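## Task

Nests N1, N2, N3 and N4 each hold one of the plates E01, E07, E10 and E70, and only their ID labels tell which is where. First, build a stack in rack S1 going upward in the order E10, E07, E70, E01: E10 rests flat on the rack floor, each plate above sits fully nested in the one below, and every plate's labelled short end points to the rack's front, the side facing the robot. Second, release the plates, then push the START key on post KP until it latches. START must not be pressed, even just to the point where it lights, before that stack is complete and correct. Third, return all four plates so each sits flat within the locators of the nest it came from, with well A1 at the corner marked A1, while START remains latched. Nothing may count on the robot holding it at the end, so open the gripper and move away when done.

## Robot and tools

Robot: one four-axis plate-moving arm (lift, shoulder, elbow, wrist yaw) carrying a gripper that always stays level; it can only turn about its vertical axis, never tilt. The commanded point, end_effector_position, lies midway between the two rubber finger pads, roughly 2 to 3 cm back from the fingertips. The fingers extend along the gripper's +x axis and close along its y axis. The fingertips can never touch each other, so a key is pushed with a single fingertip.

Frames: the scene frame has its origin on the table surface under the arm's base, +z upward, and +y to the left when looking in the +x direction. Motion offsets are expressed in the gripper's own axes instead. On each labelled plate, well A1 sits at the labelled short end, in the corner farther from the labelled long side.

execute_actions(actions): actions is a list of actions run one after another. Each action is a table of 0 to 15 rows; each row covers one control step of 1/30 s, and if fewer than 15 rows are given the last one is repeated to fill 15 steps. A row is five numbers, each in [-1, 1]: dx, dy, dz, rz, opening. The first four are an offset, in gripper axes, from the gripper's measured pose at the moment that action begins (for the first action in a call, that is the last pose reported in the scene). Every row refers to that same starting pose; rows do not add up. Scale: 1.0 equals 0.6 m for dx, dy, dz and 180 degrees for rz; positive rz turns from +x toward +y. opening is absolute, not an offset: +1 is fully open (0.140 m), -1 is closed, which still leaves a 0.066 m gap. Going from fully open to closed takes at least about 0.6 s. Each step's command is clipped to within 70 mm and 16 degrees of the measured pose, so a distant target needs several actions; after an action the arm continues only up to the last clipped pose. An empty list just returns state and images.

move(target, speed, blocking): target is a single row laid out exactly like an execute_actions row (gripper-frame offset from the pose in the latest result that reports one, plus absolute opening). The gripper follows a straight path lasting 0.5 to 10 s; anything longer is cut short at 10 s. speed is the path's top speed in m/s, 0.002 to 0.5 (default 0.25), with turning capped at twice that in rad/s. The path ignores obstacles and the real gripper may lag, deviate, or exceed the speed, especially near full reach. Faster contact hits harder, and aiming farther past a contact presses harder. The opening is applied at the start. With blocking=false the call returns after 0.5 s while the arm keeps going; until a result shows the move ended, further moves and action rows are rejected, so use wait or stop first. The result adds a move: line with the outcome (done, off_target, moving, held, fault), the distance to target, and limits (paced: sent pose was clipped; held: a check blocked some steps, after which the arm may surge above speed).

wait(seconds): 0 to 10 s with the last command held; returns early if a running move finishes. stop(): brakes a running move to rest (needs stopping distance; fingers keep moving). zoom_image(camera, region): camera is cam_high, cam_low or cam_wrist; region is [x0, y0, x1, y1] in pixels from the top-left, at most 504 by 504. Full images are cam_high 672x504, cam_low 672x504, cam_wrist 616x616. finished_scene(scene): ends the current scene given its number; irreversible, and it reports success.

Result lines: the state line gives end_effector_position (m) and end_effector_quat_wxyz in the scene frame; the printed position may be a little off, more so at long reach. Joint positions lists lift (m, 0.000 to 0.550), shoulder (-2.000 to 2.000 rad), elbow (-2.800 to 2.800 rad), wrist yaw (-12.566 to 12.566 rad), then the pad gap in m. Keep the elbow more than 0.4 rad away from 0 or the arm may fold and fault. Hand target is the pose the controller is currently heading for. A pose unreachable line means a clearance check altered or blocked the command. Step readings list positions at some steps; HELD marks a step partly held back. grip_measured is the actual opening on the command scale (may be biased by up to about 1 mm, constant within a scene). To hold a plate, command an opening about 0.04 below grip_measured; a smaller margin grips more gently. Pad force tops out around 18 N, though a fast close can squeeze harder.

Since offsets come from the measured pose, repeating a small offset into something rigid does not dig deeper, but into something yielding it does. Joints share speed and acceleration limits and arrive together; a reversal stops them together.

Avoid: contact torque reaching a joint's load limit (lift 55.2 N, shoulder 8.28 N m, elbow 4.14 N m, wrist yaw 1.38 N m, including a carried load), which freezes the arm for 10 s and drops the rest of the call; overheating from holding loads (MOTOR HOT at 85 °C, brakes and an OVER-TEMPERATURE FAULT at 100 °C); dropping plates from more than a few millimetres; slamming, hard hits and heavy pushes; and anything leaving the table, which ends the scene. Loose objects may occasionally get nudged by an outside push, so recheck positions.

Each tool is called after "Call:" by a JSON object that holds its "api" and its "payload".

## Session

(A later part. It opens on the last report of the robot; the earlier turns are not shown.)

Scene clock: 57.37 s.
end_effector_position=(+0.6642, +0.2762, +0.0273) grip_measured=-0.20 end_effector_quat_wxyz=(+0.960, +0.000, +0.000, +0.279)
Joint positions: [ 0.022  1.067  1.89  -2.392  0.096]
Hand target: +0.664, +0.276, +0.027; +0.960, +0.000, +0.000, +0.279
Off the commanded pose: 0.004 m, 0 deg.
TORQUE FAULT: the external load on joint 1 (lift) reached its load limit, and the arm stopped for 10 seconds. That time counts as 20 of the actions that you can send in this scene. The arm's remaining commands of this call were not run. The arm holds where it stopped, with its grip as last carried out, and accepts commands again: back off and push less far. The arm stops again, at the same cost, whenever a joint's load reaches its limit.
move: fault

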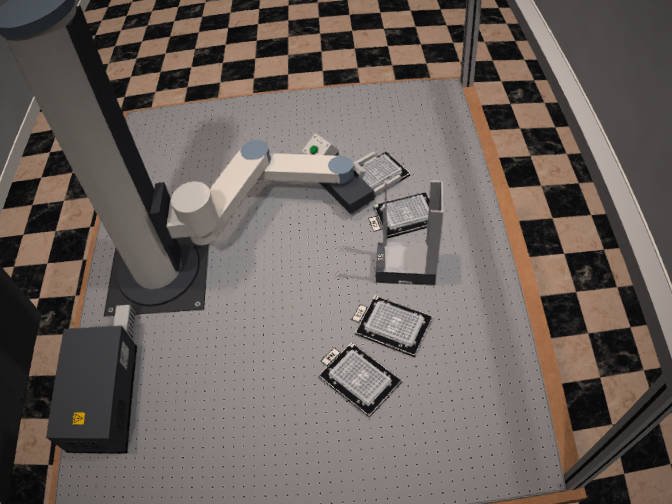

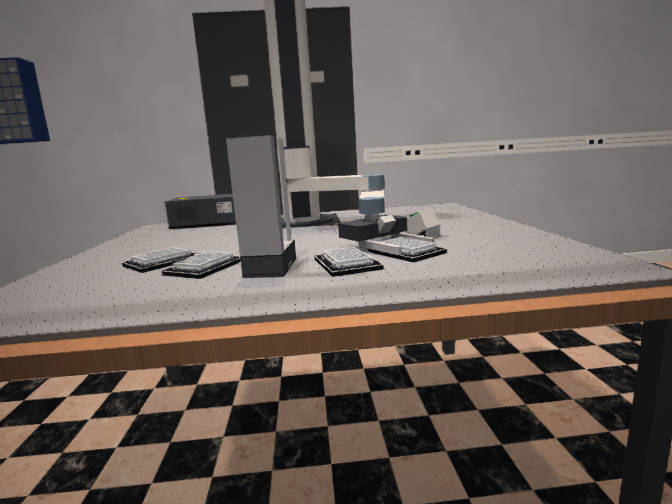

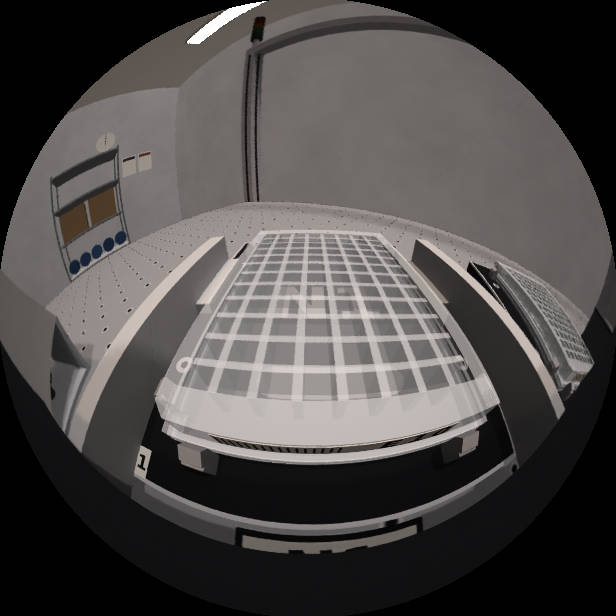

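Call:
{"api": "move", "payload": {"target": [0.0017,-0.0008,0,0.0013,-0.38], "speed": 0.02}}

Call:
{"api": "move", "payload": {"target": [0,0,0,0,-0.53]}}

Call:
{"api": "move", "payload": {"target": [0,0,0.5,0,-0.53], "speed": 0.35}}

Call:
{"api": "move", "payload": {"target": [-0.0957,-0.2903,-0.006,-0.1232,-0.53]}}

Call:
{"api": "zoom_image", "payload": {"camera": "cam_wrist", "region": [160, 210, 500, 460]}}

Scene clock: 259.77 s.
end_effector_position=(+0.7206, +0.1068, +0.0299) grip_measured=-0.38 end_effector_quat_wxyz=(+0.993, +0.000, +0.000, +0.118)
Joint positions: [ 0.025  0.766  1.851 -2.38   0.089]
Hand target: +0.721, +0.107, +0.030; +0.993, +0.000, +0.000, +0.118
Off the commanded pose: 0.000 m, 0 deg.
move: done

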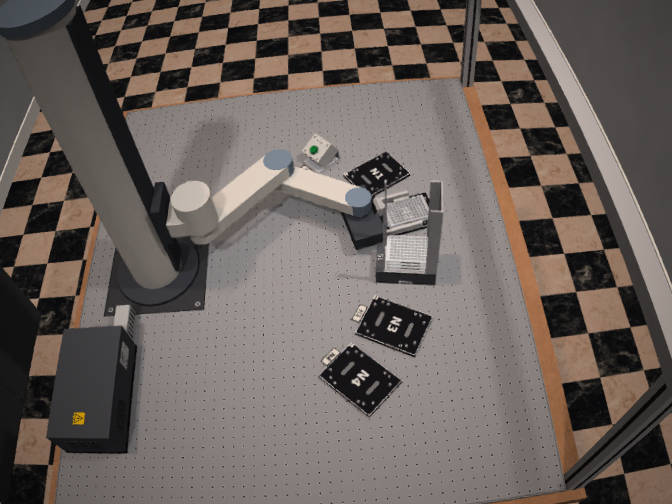

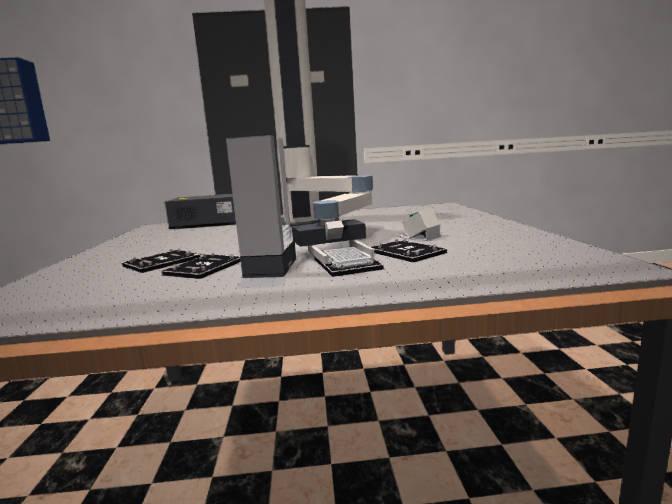

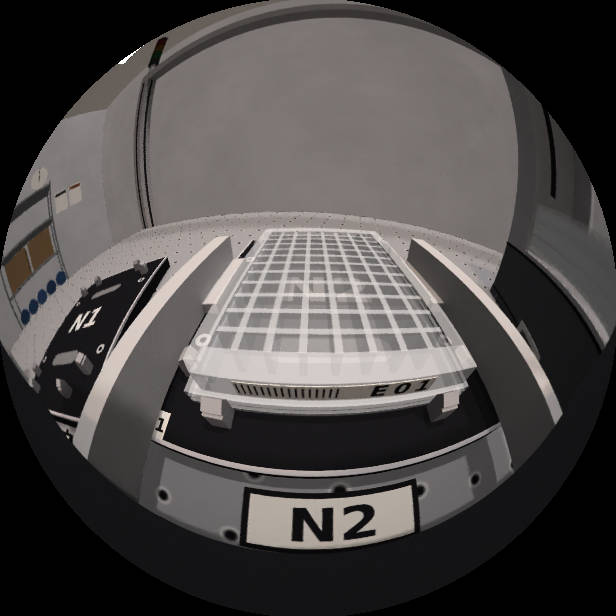

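Scene clock: 260.27 s.
end_effector_position=(+0.7206, +0.1068, +0.0299) grip_measured=-0.47 end_effector_quat_wxyz=(+0.993, +0.000, +0.000, +0.118)
Joint positions: [ 0.025  0.766  1.851 -2.38   0.086]
Hand target: +0.721, +0.107, +0.030; +0.993, +0.000, +0.000, +0.118
Off the commanded pose: 0.000 m, 0 deg.
move: done

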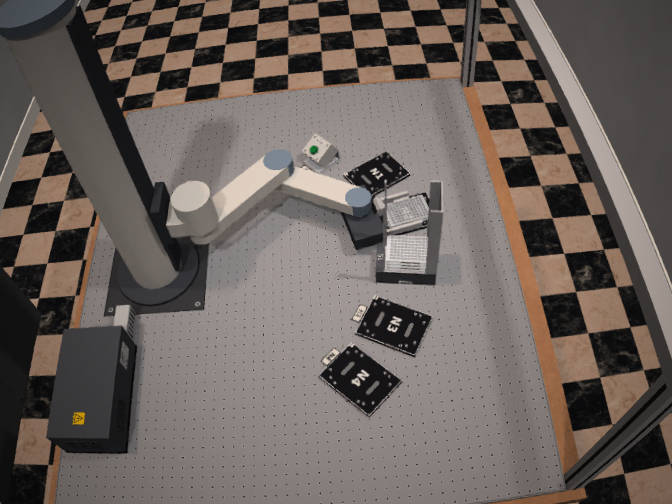

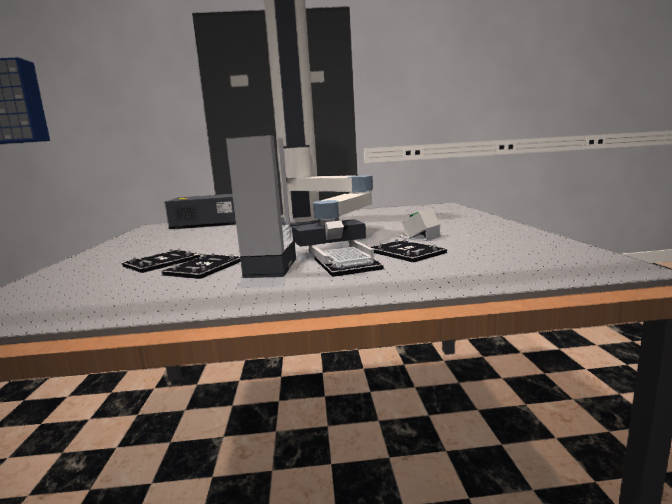

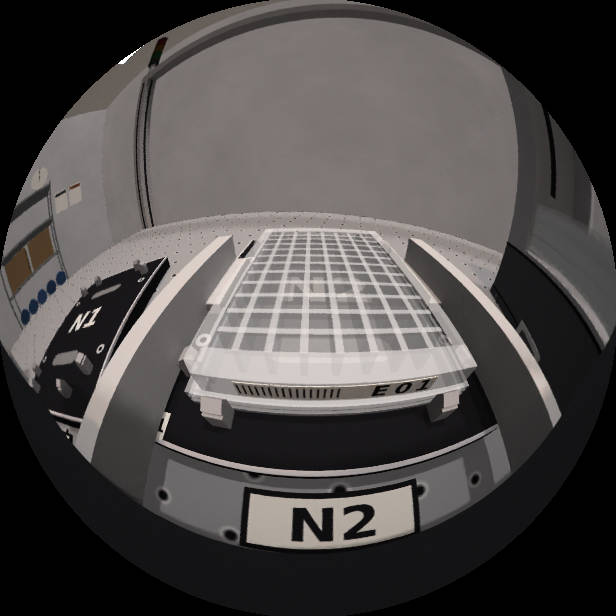

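Scene clock: 261.63 s.
end_effector_position=(+0.7206, +0.1068, +0.3299) grip_measured=-0.47 end_effector_quat_wxyz=(+0.993, +0.000, +0.000, +0.118)
Joint positions: [ 0.325  0.766  1.851 -2.38   0.086]
Hand target: +0.721, +0.107, +0.330; +0.993, +0.000, +0.000, +0.118
Off the commanded pose: 0.000 m, 0 deg.
move: done

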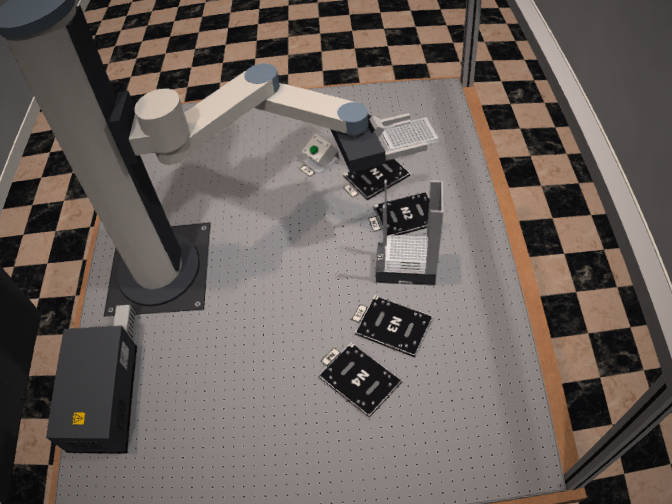

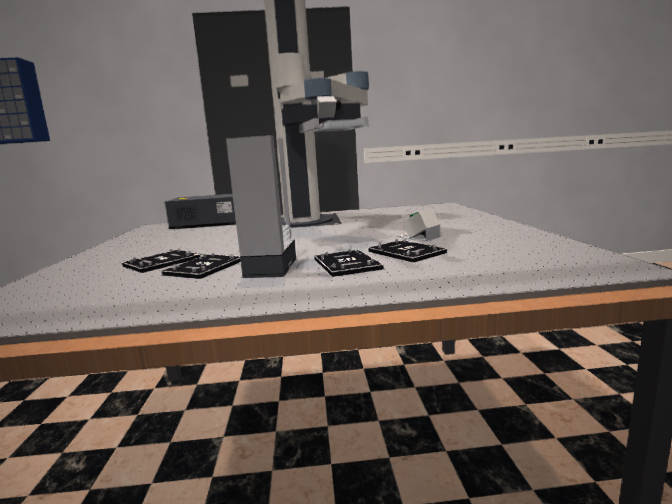

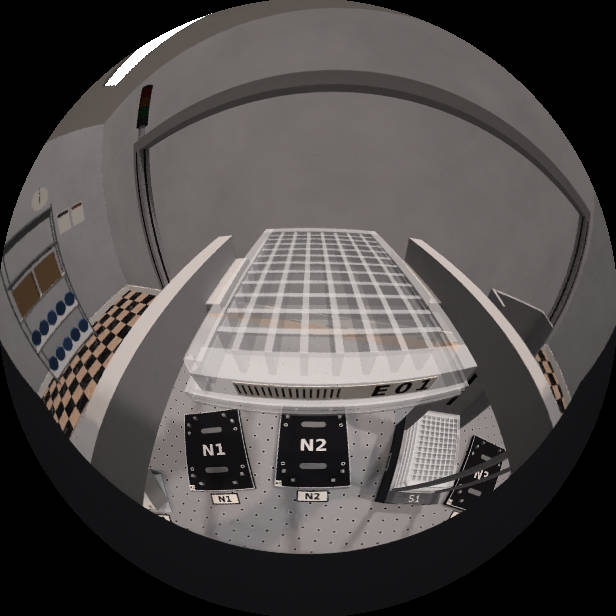

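Scene clock: 262.77 s.
end_effector_position=(+0.7055, -0.0761, +0.3263) grip_measured=-0.47 end_effector_quat_wxyz=(+0.997, +0.000, +0.000, -0.075)
Joint positions: [ 0.321  0.502  1.726 -2.379  0.086]
Hand target: +0.706, -0.076, +0.326; +0.997, +0.000, +0.000, -0.075
Off the commanded pose: 0.000 m, 0 deg.
move: done

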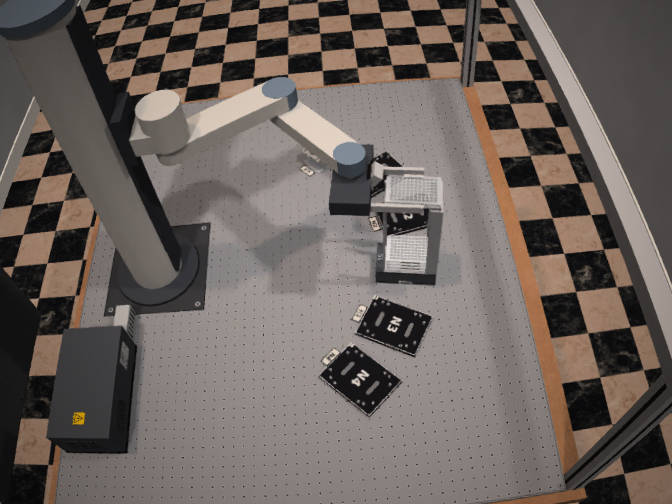

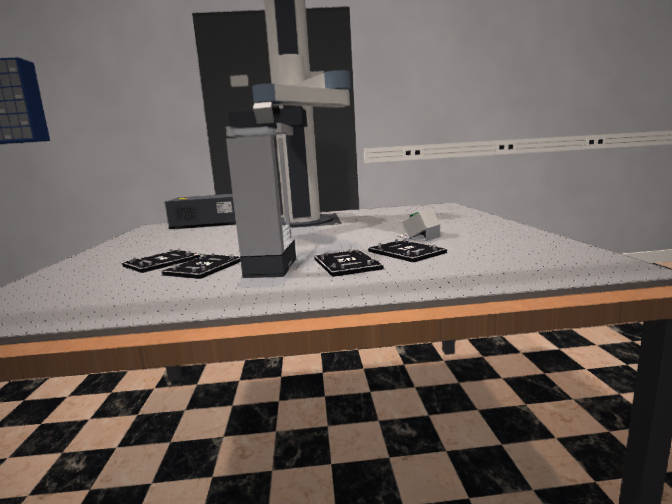

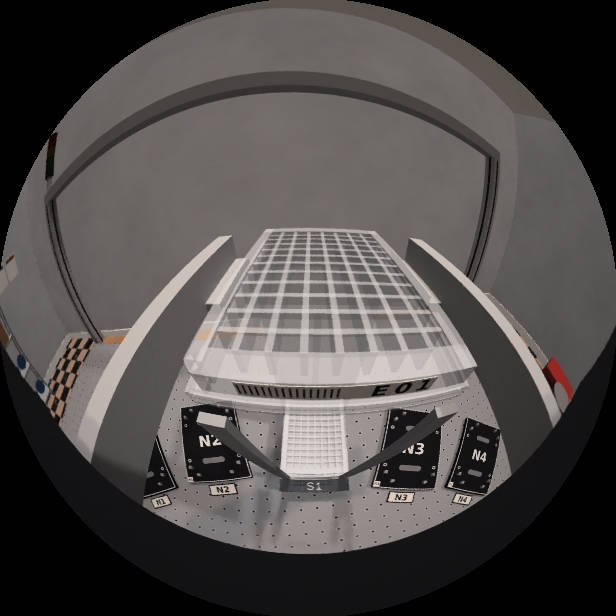

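Region (160, 210, 500, 460) of cam_wrist's 616x616 image, scaled by 1.482, with more detail than that image has; it fills the top 371 rows of this view, and the rest is white.

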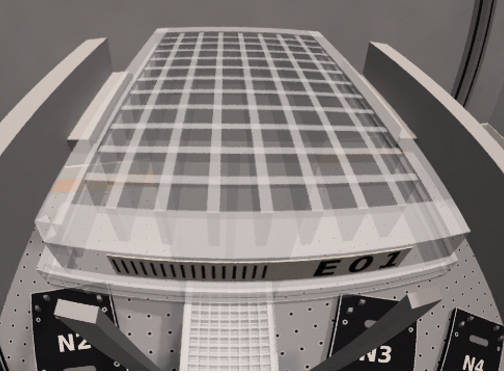

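Call:
{"api": "move", "payload": {"target": [0,0,-0.013,0,-0.53], "speed": 0.015}}

Scene clock: 293.53 s.
end_effector_position=(+0.7056, -0.0761, +0.3185) grip_measured=-0.47 end_effector_quat_wxyz=(+0.997, +0.000, +0.000, -0.075)
Joint positions: [ 0.313  0.502  1.726 -2.379  0.086]
Hand target: +0.706, -0.076, +0.319; +0.997, +0.000, +0.000, -0.075
Off the commanded pose: 0.000 m, 0 deg.
move: done

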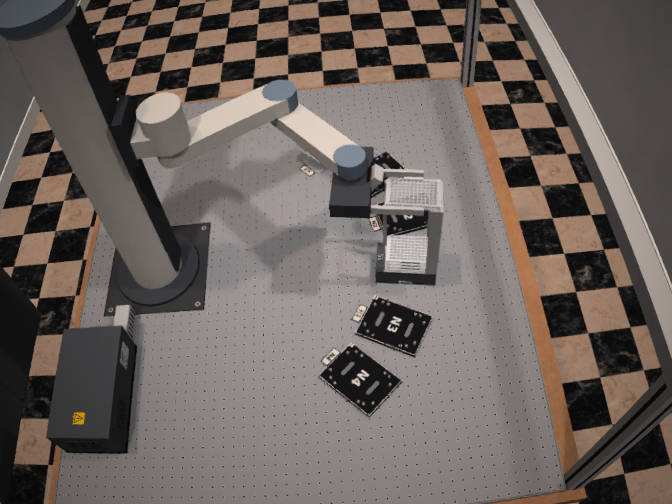

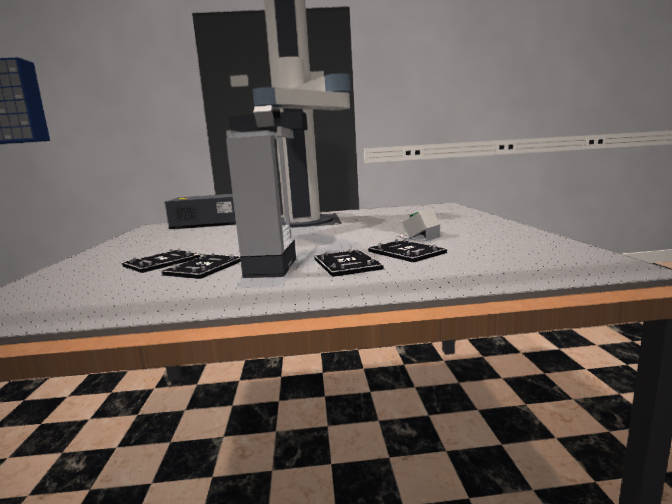

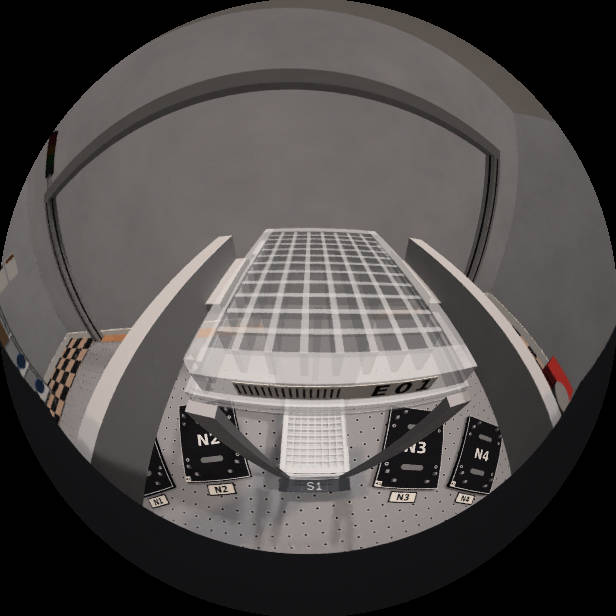

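Call:
{"api": "move", "payload": {"target": [0.0012,0,-0.004,0,-0.53], "speed": 0.01}}

Scene clock: 298.33 s.
end_effector_position=(+0.7060, -0.0764, +0.3161) grip_measured=-0.47 end_effector_quat_wxyz=(+0.997, +0.000, +0.000, -0.075)
Joint positions: [ 0.311  0.501  1.729 -2.38   0.086]
Hand target: +0.706, -0.076, +0.316; +0.997, +0.000, +0.000, -0.075
Off the commanded pose: 0.000 m, 0 deg.
move: done

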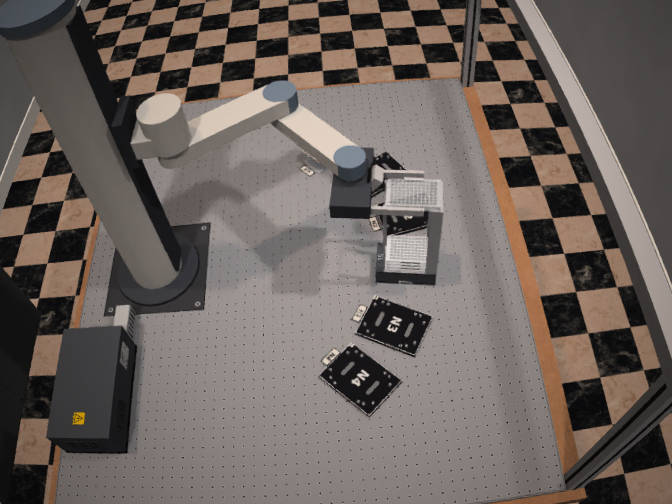

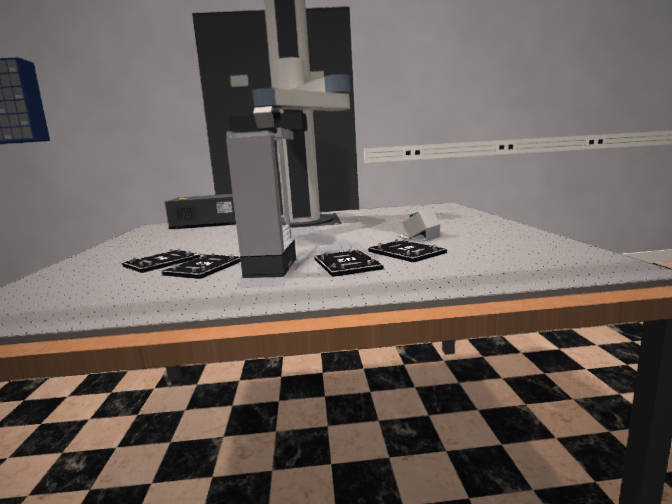

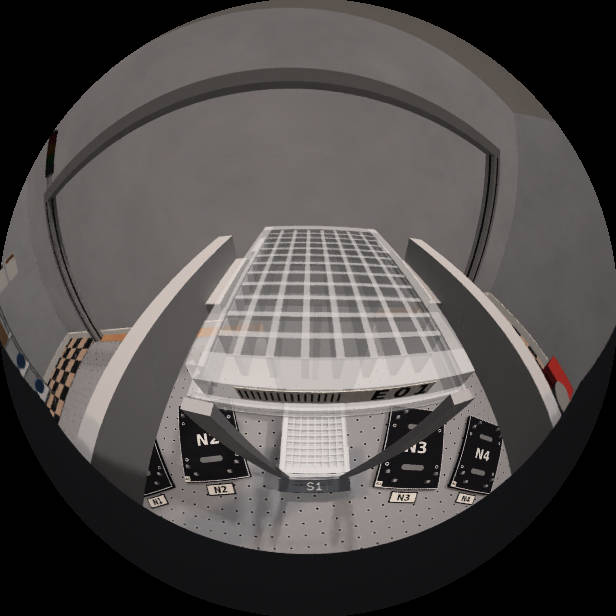

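Back is catching; go -x.

Call:
{"api": "move", "payload": {"target": [-0.0025,0,0,0,-0.53], "speed": 0.01}}

Call:
{"api": "move", "payload": {"target": [0,0,-0.01,0,-0.53], "speed": 0.01}}

Scene clock: 301.97 s.
end_effector_position=(+0.7049, -0.0758, +0.3161) grip_measured=-0.47 end_effector_quat_wxyz=(+0.997, +0.000, +0.000, -0.074)
Joint positions: [ 0.311  0.504  1.722 -2.374  0.085]
Hand target: +0.704, -0.076, +0.316; +0.997, +0.000, +0.000, -0.075
Off the commanded pose: 0.000 m, 0 deg.
move: done

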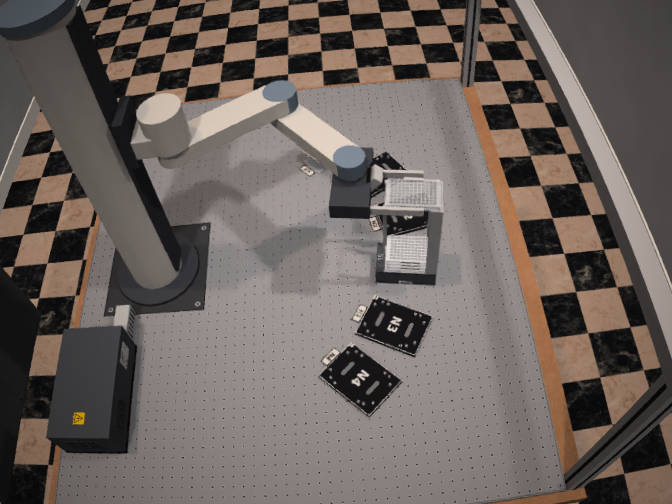

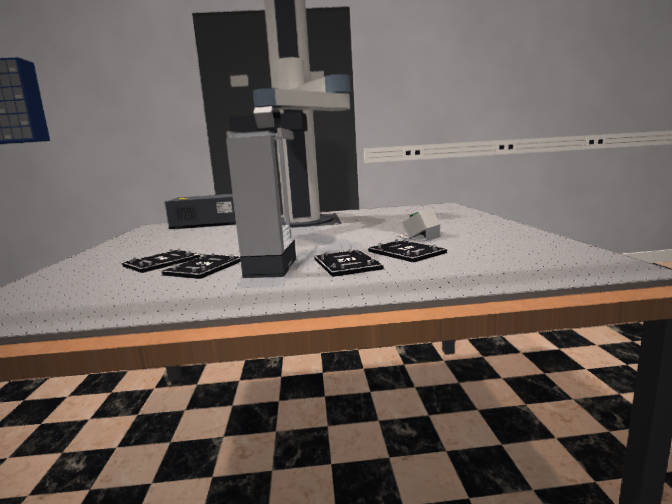

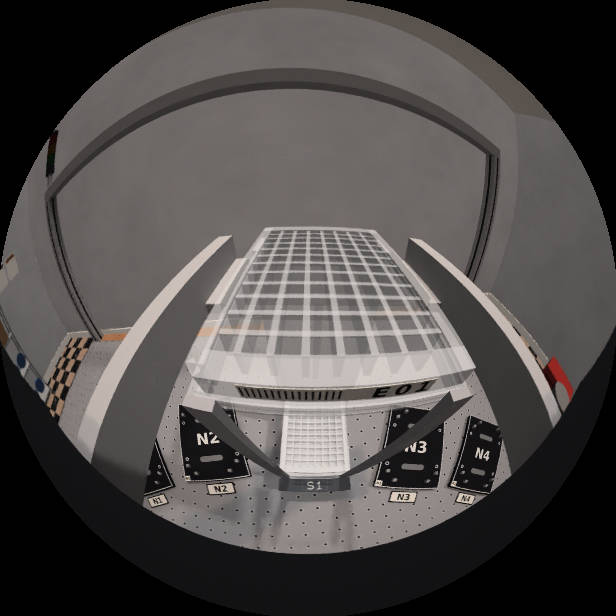

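Scene clock: 302.80 s.
end_effector_position=(+0.7050, -0.0757, +0.3101) grip_measured=-0.47 end_effector_quat_wxyz=(+0.997, +0.000, +0.000, -0.074)
Joint positions: [ 0.305  0.504  1.723 -2.374  0.086]
Hand target: +0.705, -0.076, +0.310; +0.997, +0.000, +0.000, -0.074
Off the commanded pose: 0.000 m, 0 deg.
move: done

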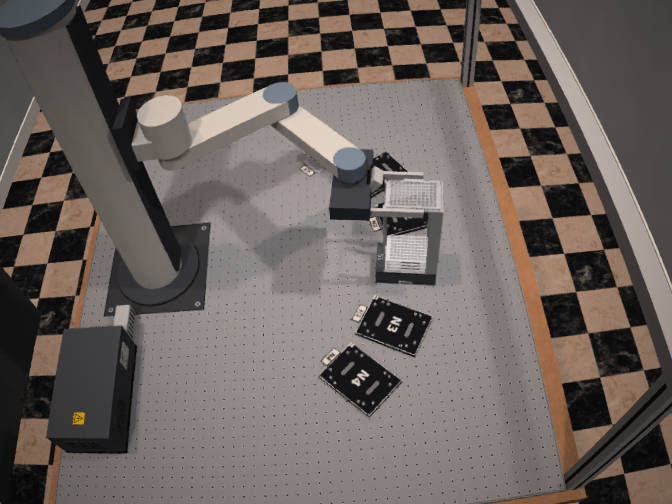

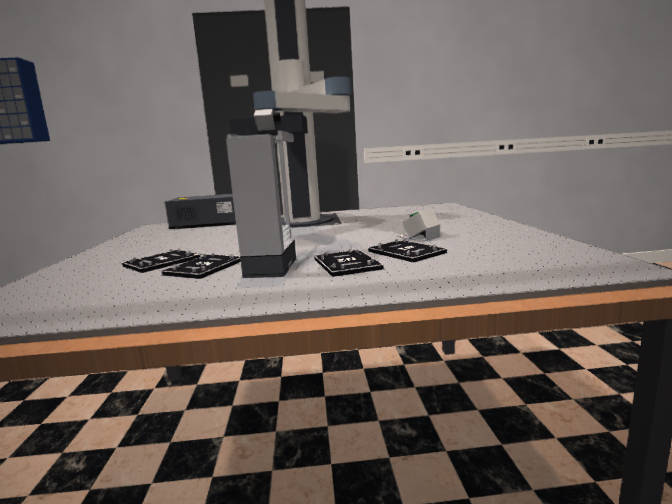

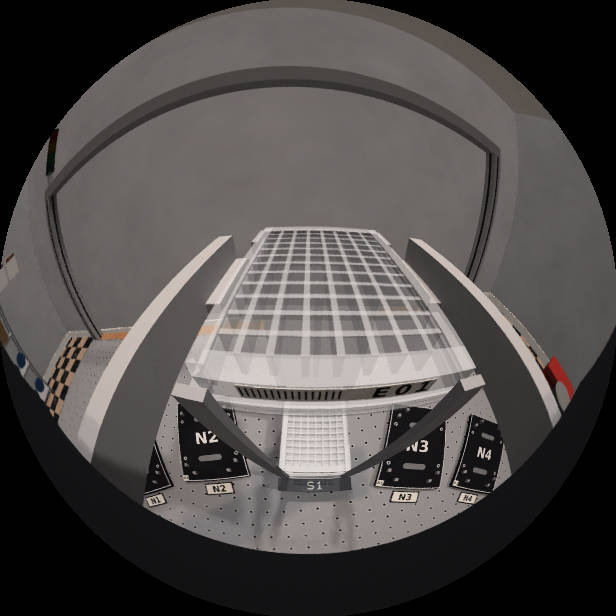

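Call:
{"api": "move", "payload": {"target": [0,0,-0.317,0,-0.53]}}

Call:
{"api": "move", "payload": {"target": [0,0,-0.0152,0,-0.53], "speed": 0.015}}

Call:
{"api": "move", "payload": {"target": [0,0,0,0,0.1]}}

Call:
{"api": "move", "payload": {"target": [-0.267,0,0,0,0.1]}}

Call:
{"api": "zoom_image", "payload": {"camera": "cam_wrist", "region": [200,180,440,360]}}

Call:
{"api": "move", "payload": {"target": [-0.22,0.42,0,0.32,-1]}}

Scene clock: 311.47 s.
end_effector_position=(+0.7050, -0.0757, +0.1198) grip_measured=-0.47 end_effector_quat_wxyz=(+0.997, +0.000, +0.000, -0.074)
Joint positions: [ 0.115  0.504  1.723 -2.374  0.086]
Hand target: +0.705, -0.076, +0.120; +0.997, +0.000, +0.000, -0.074
Off the commanded pose: 0.000 m, 0 deg.
move: done

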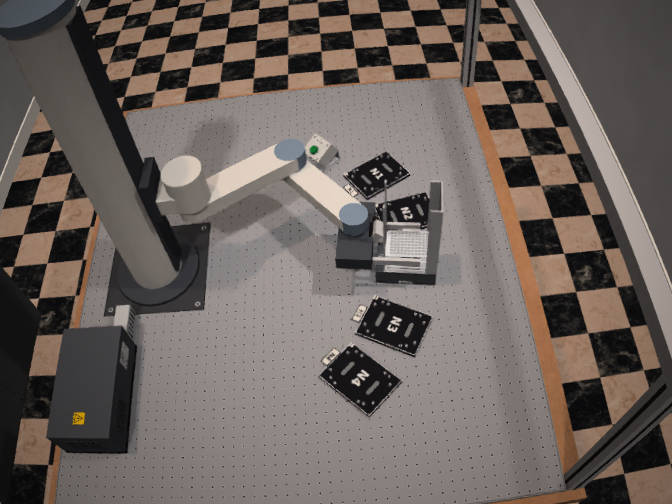

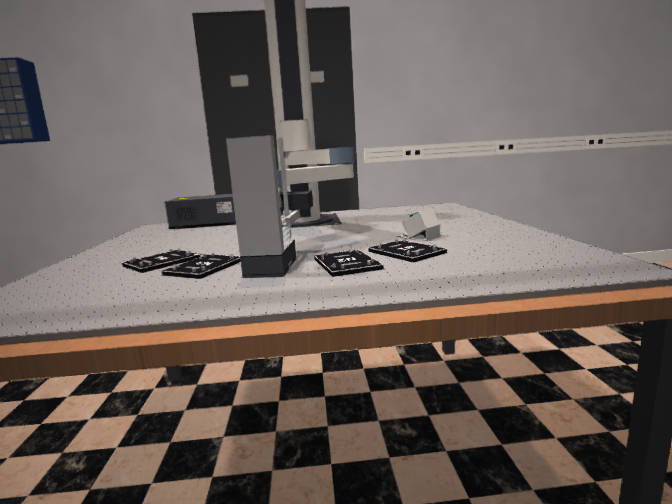

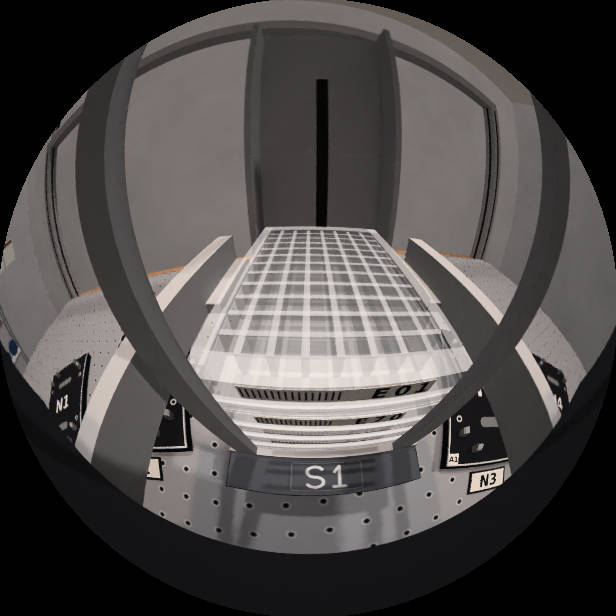

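Scene clock: 312.30 s.
end_effector_position=(+0.7050, -0.0757, +0.1107) grip_measured=-0.47 end_effector_quat_wxyz=(+0.997, +0.000, +0.000, -0.074)
Joint positions: [ 0.106  0.504  1.723 -2.374  0.086]
Hand target: +0.705, -0.076, +0.111; +0.997, +0.000, +0.000, -0.074
Off the commanded pose: 0.000 m, 0 deg.
move: done

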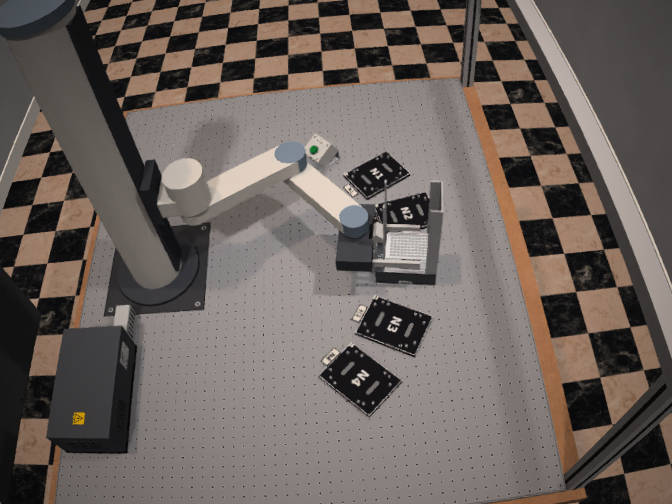

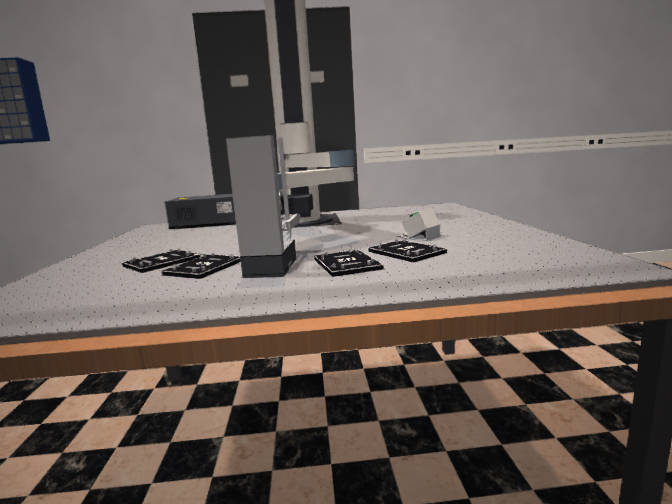

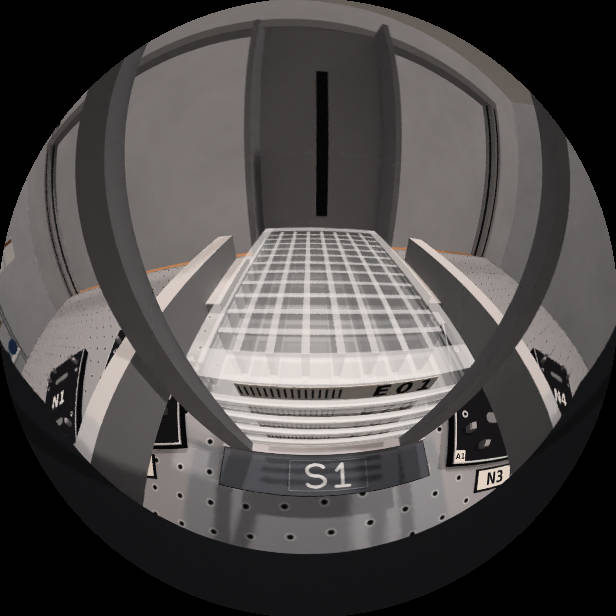

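Scene clock: 312.80 s.
end_effector_position=(+0.7050, -0.0757, +0.1107) grip_measured=+0.10 end_effector_quat_wxyz=(+0.997, +0.000, +0.000, -0.074)
Joint positions: [ 0.106  0.504  1.723 -2.374  0.107]
Hand target: +0.705, -0.076, +0.111; +0.997, +0.000, +0.000, -0.074
Off the commanded pose: 0.000 m, 0 deg.
move: done

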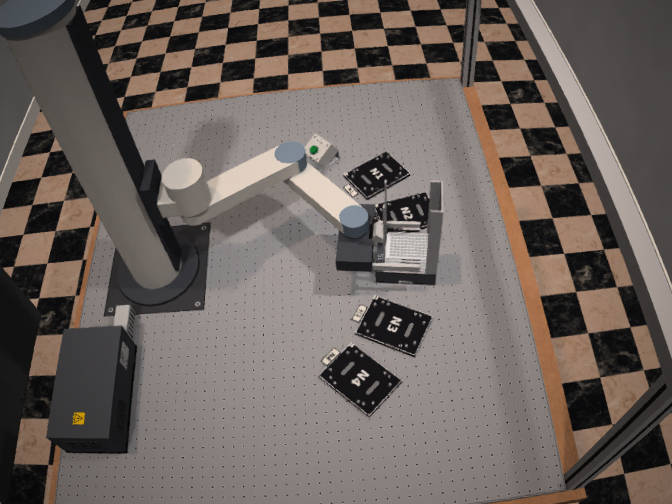

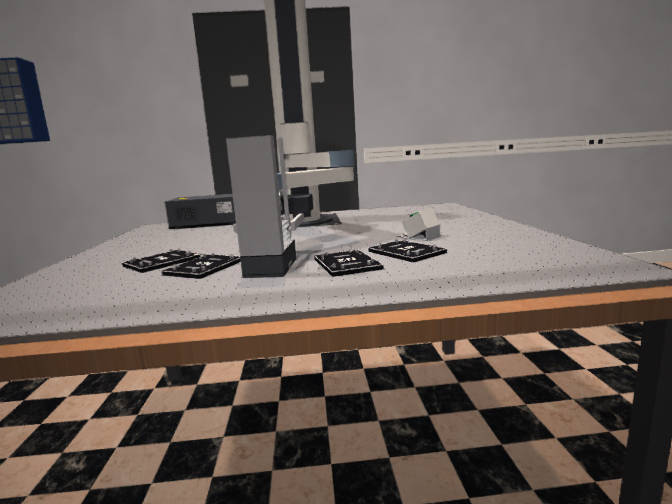

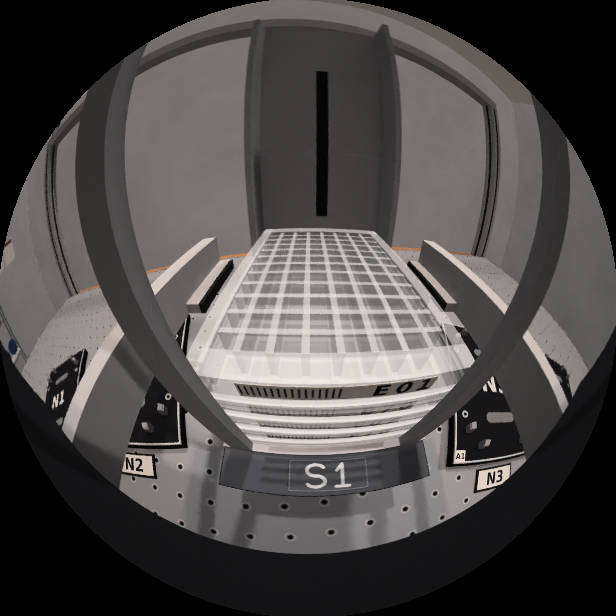

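Scene clock: 313.87 s.
end_effector_position=(+0.5466, -0.0521, +0.1107) grip_measured=+0.10 end_effector_quat_wxyz=(+0.997, +0.000, +0.000, -0.074)
Joint positions: [ 0.106  0.821  0.927 -1.896  0.107]
Hand target: +0.547, -0.052, +0.111; +0.997, +0.000, +0.000, -0.074
Off the commanded pose: 0.000 m, 0 deg.
move: done

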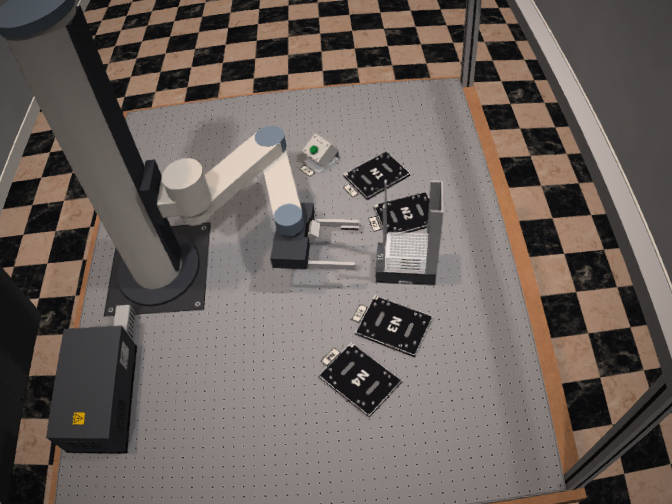

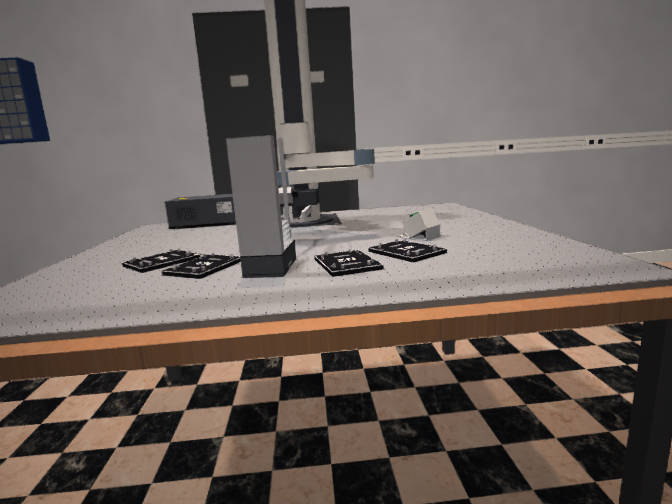

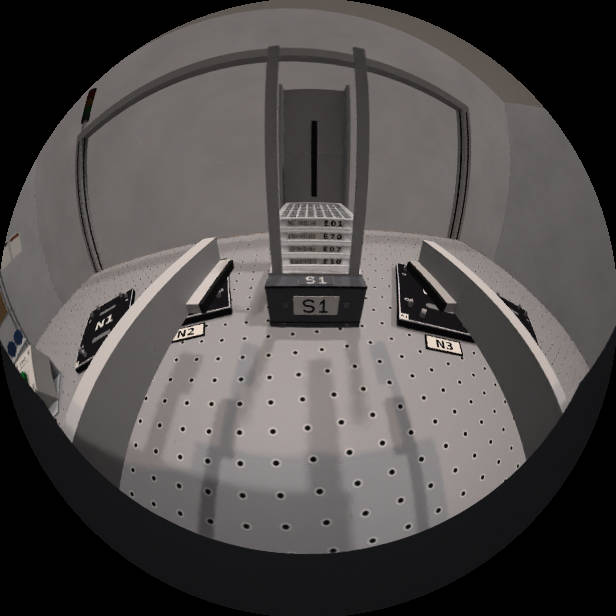

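Region (200, 180, 440, 360) of cam_wrist's 616x616 image, scaled by 2.100, with more detail than that image has; it fills the top 378 rows of this view, and the rest is white.

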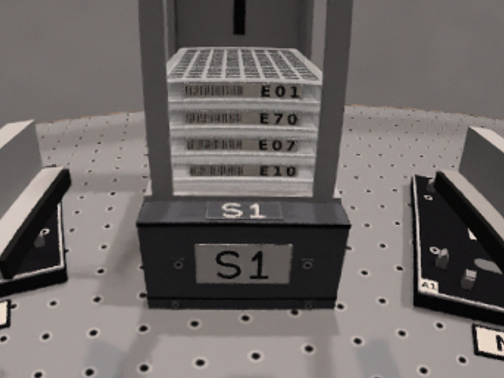

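Scene clock: 316.23 s.
end_effector_position=(+0.4532, +0.2168, +0.1107) grip_measured=-0.99 end_effector_quat_wxyz=(+0.909, +0.000, +0.000, +0.416)
Joint positions: [ 0.106  1.514  0.849 -1.505  0.066]
Hand target: +0.453, +0.217, +0.111; +0.910, +0.000, +0.000, +0.416
Off the commanded pose: 0.000 m, 0 deg.
move: done

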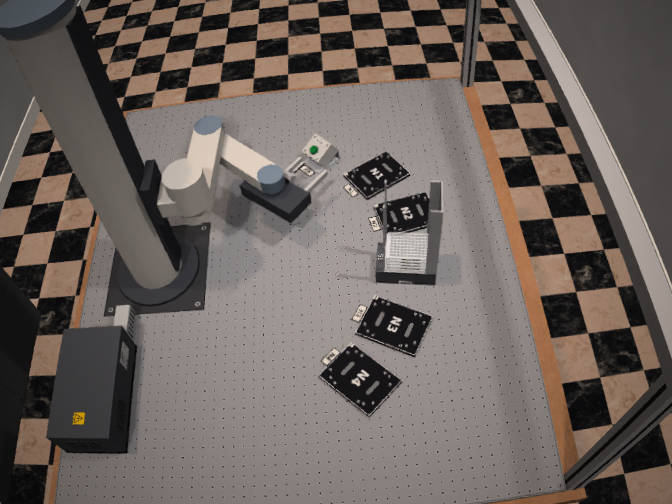

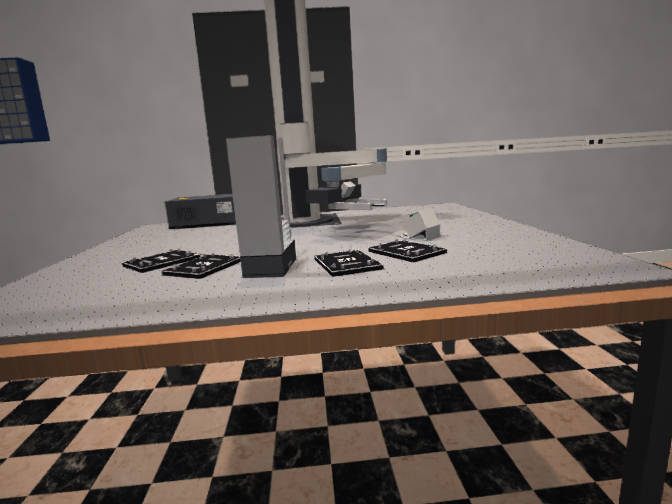

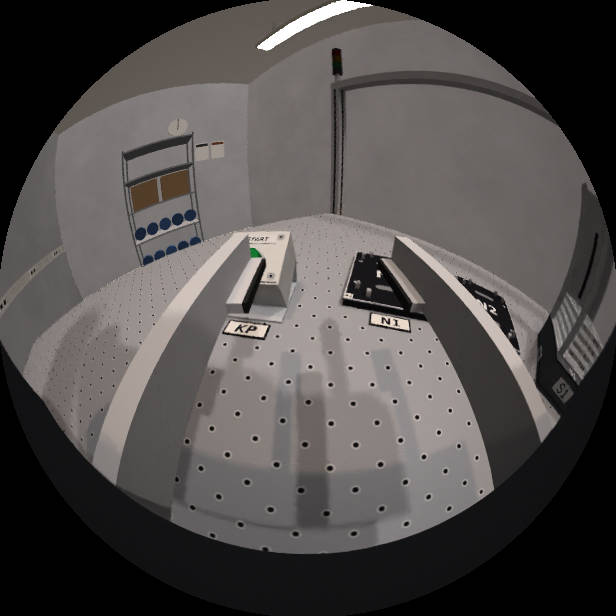

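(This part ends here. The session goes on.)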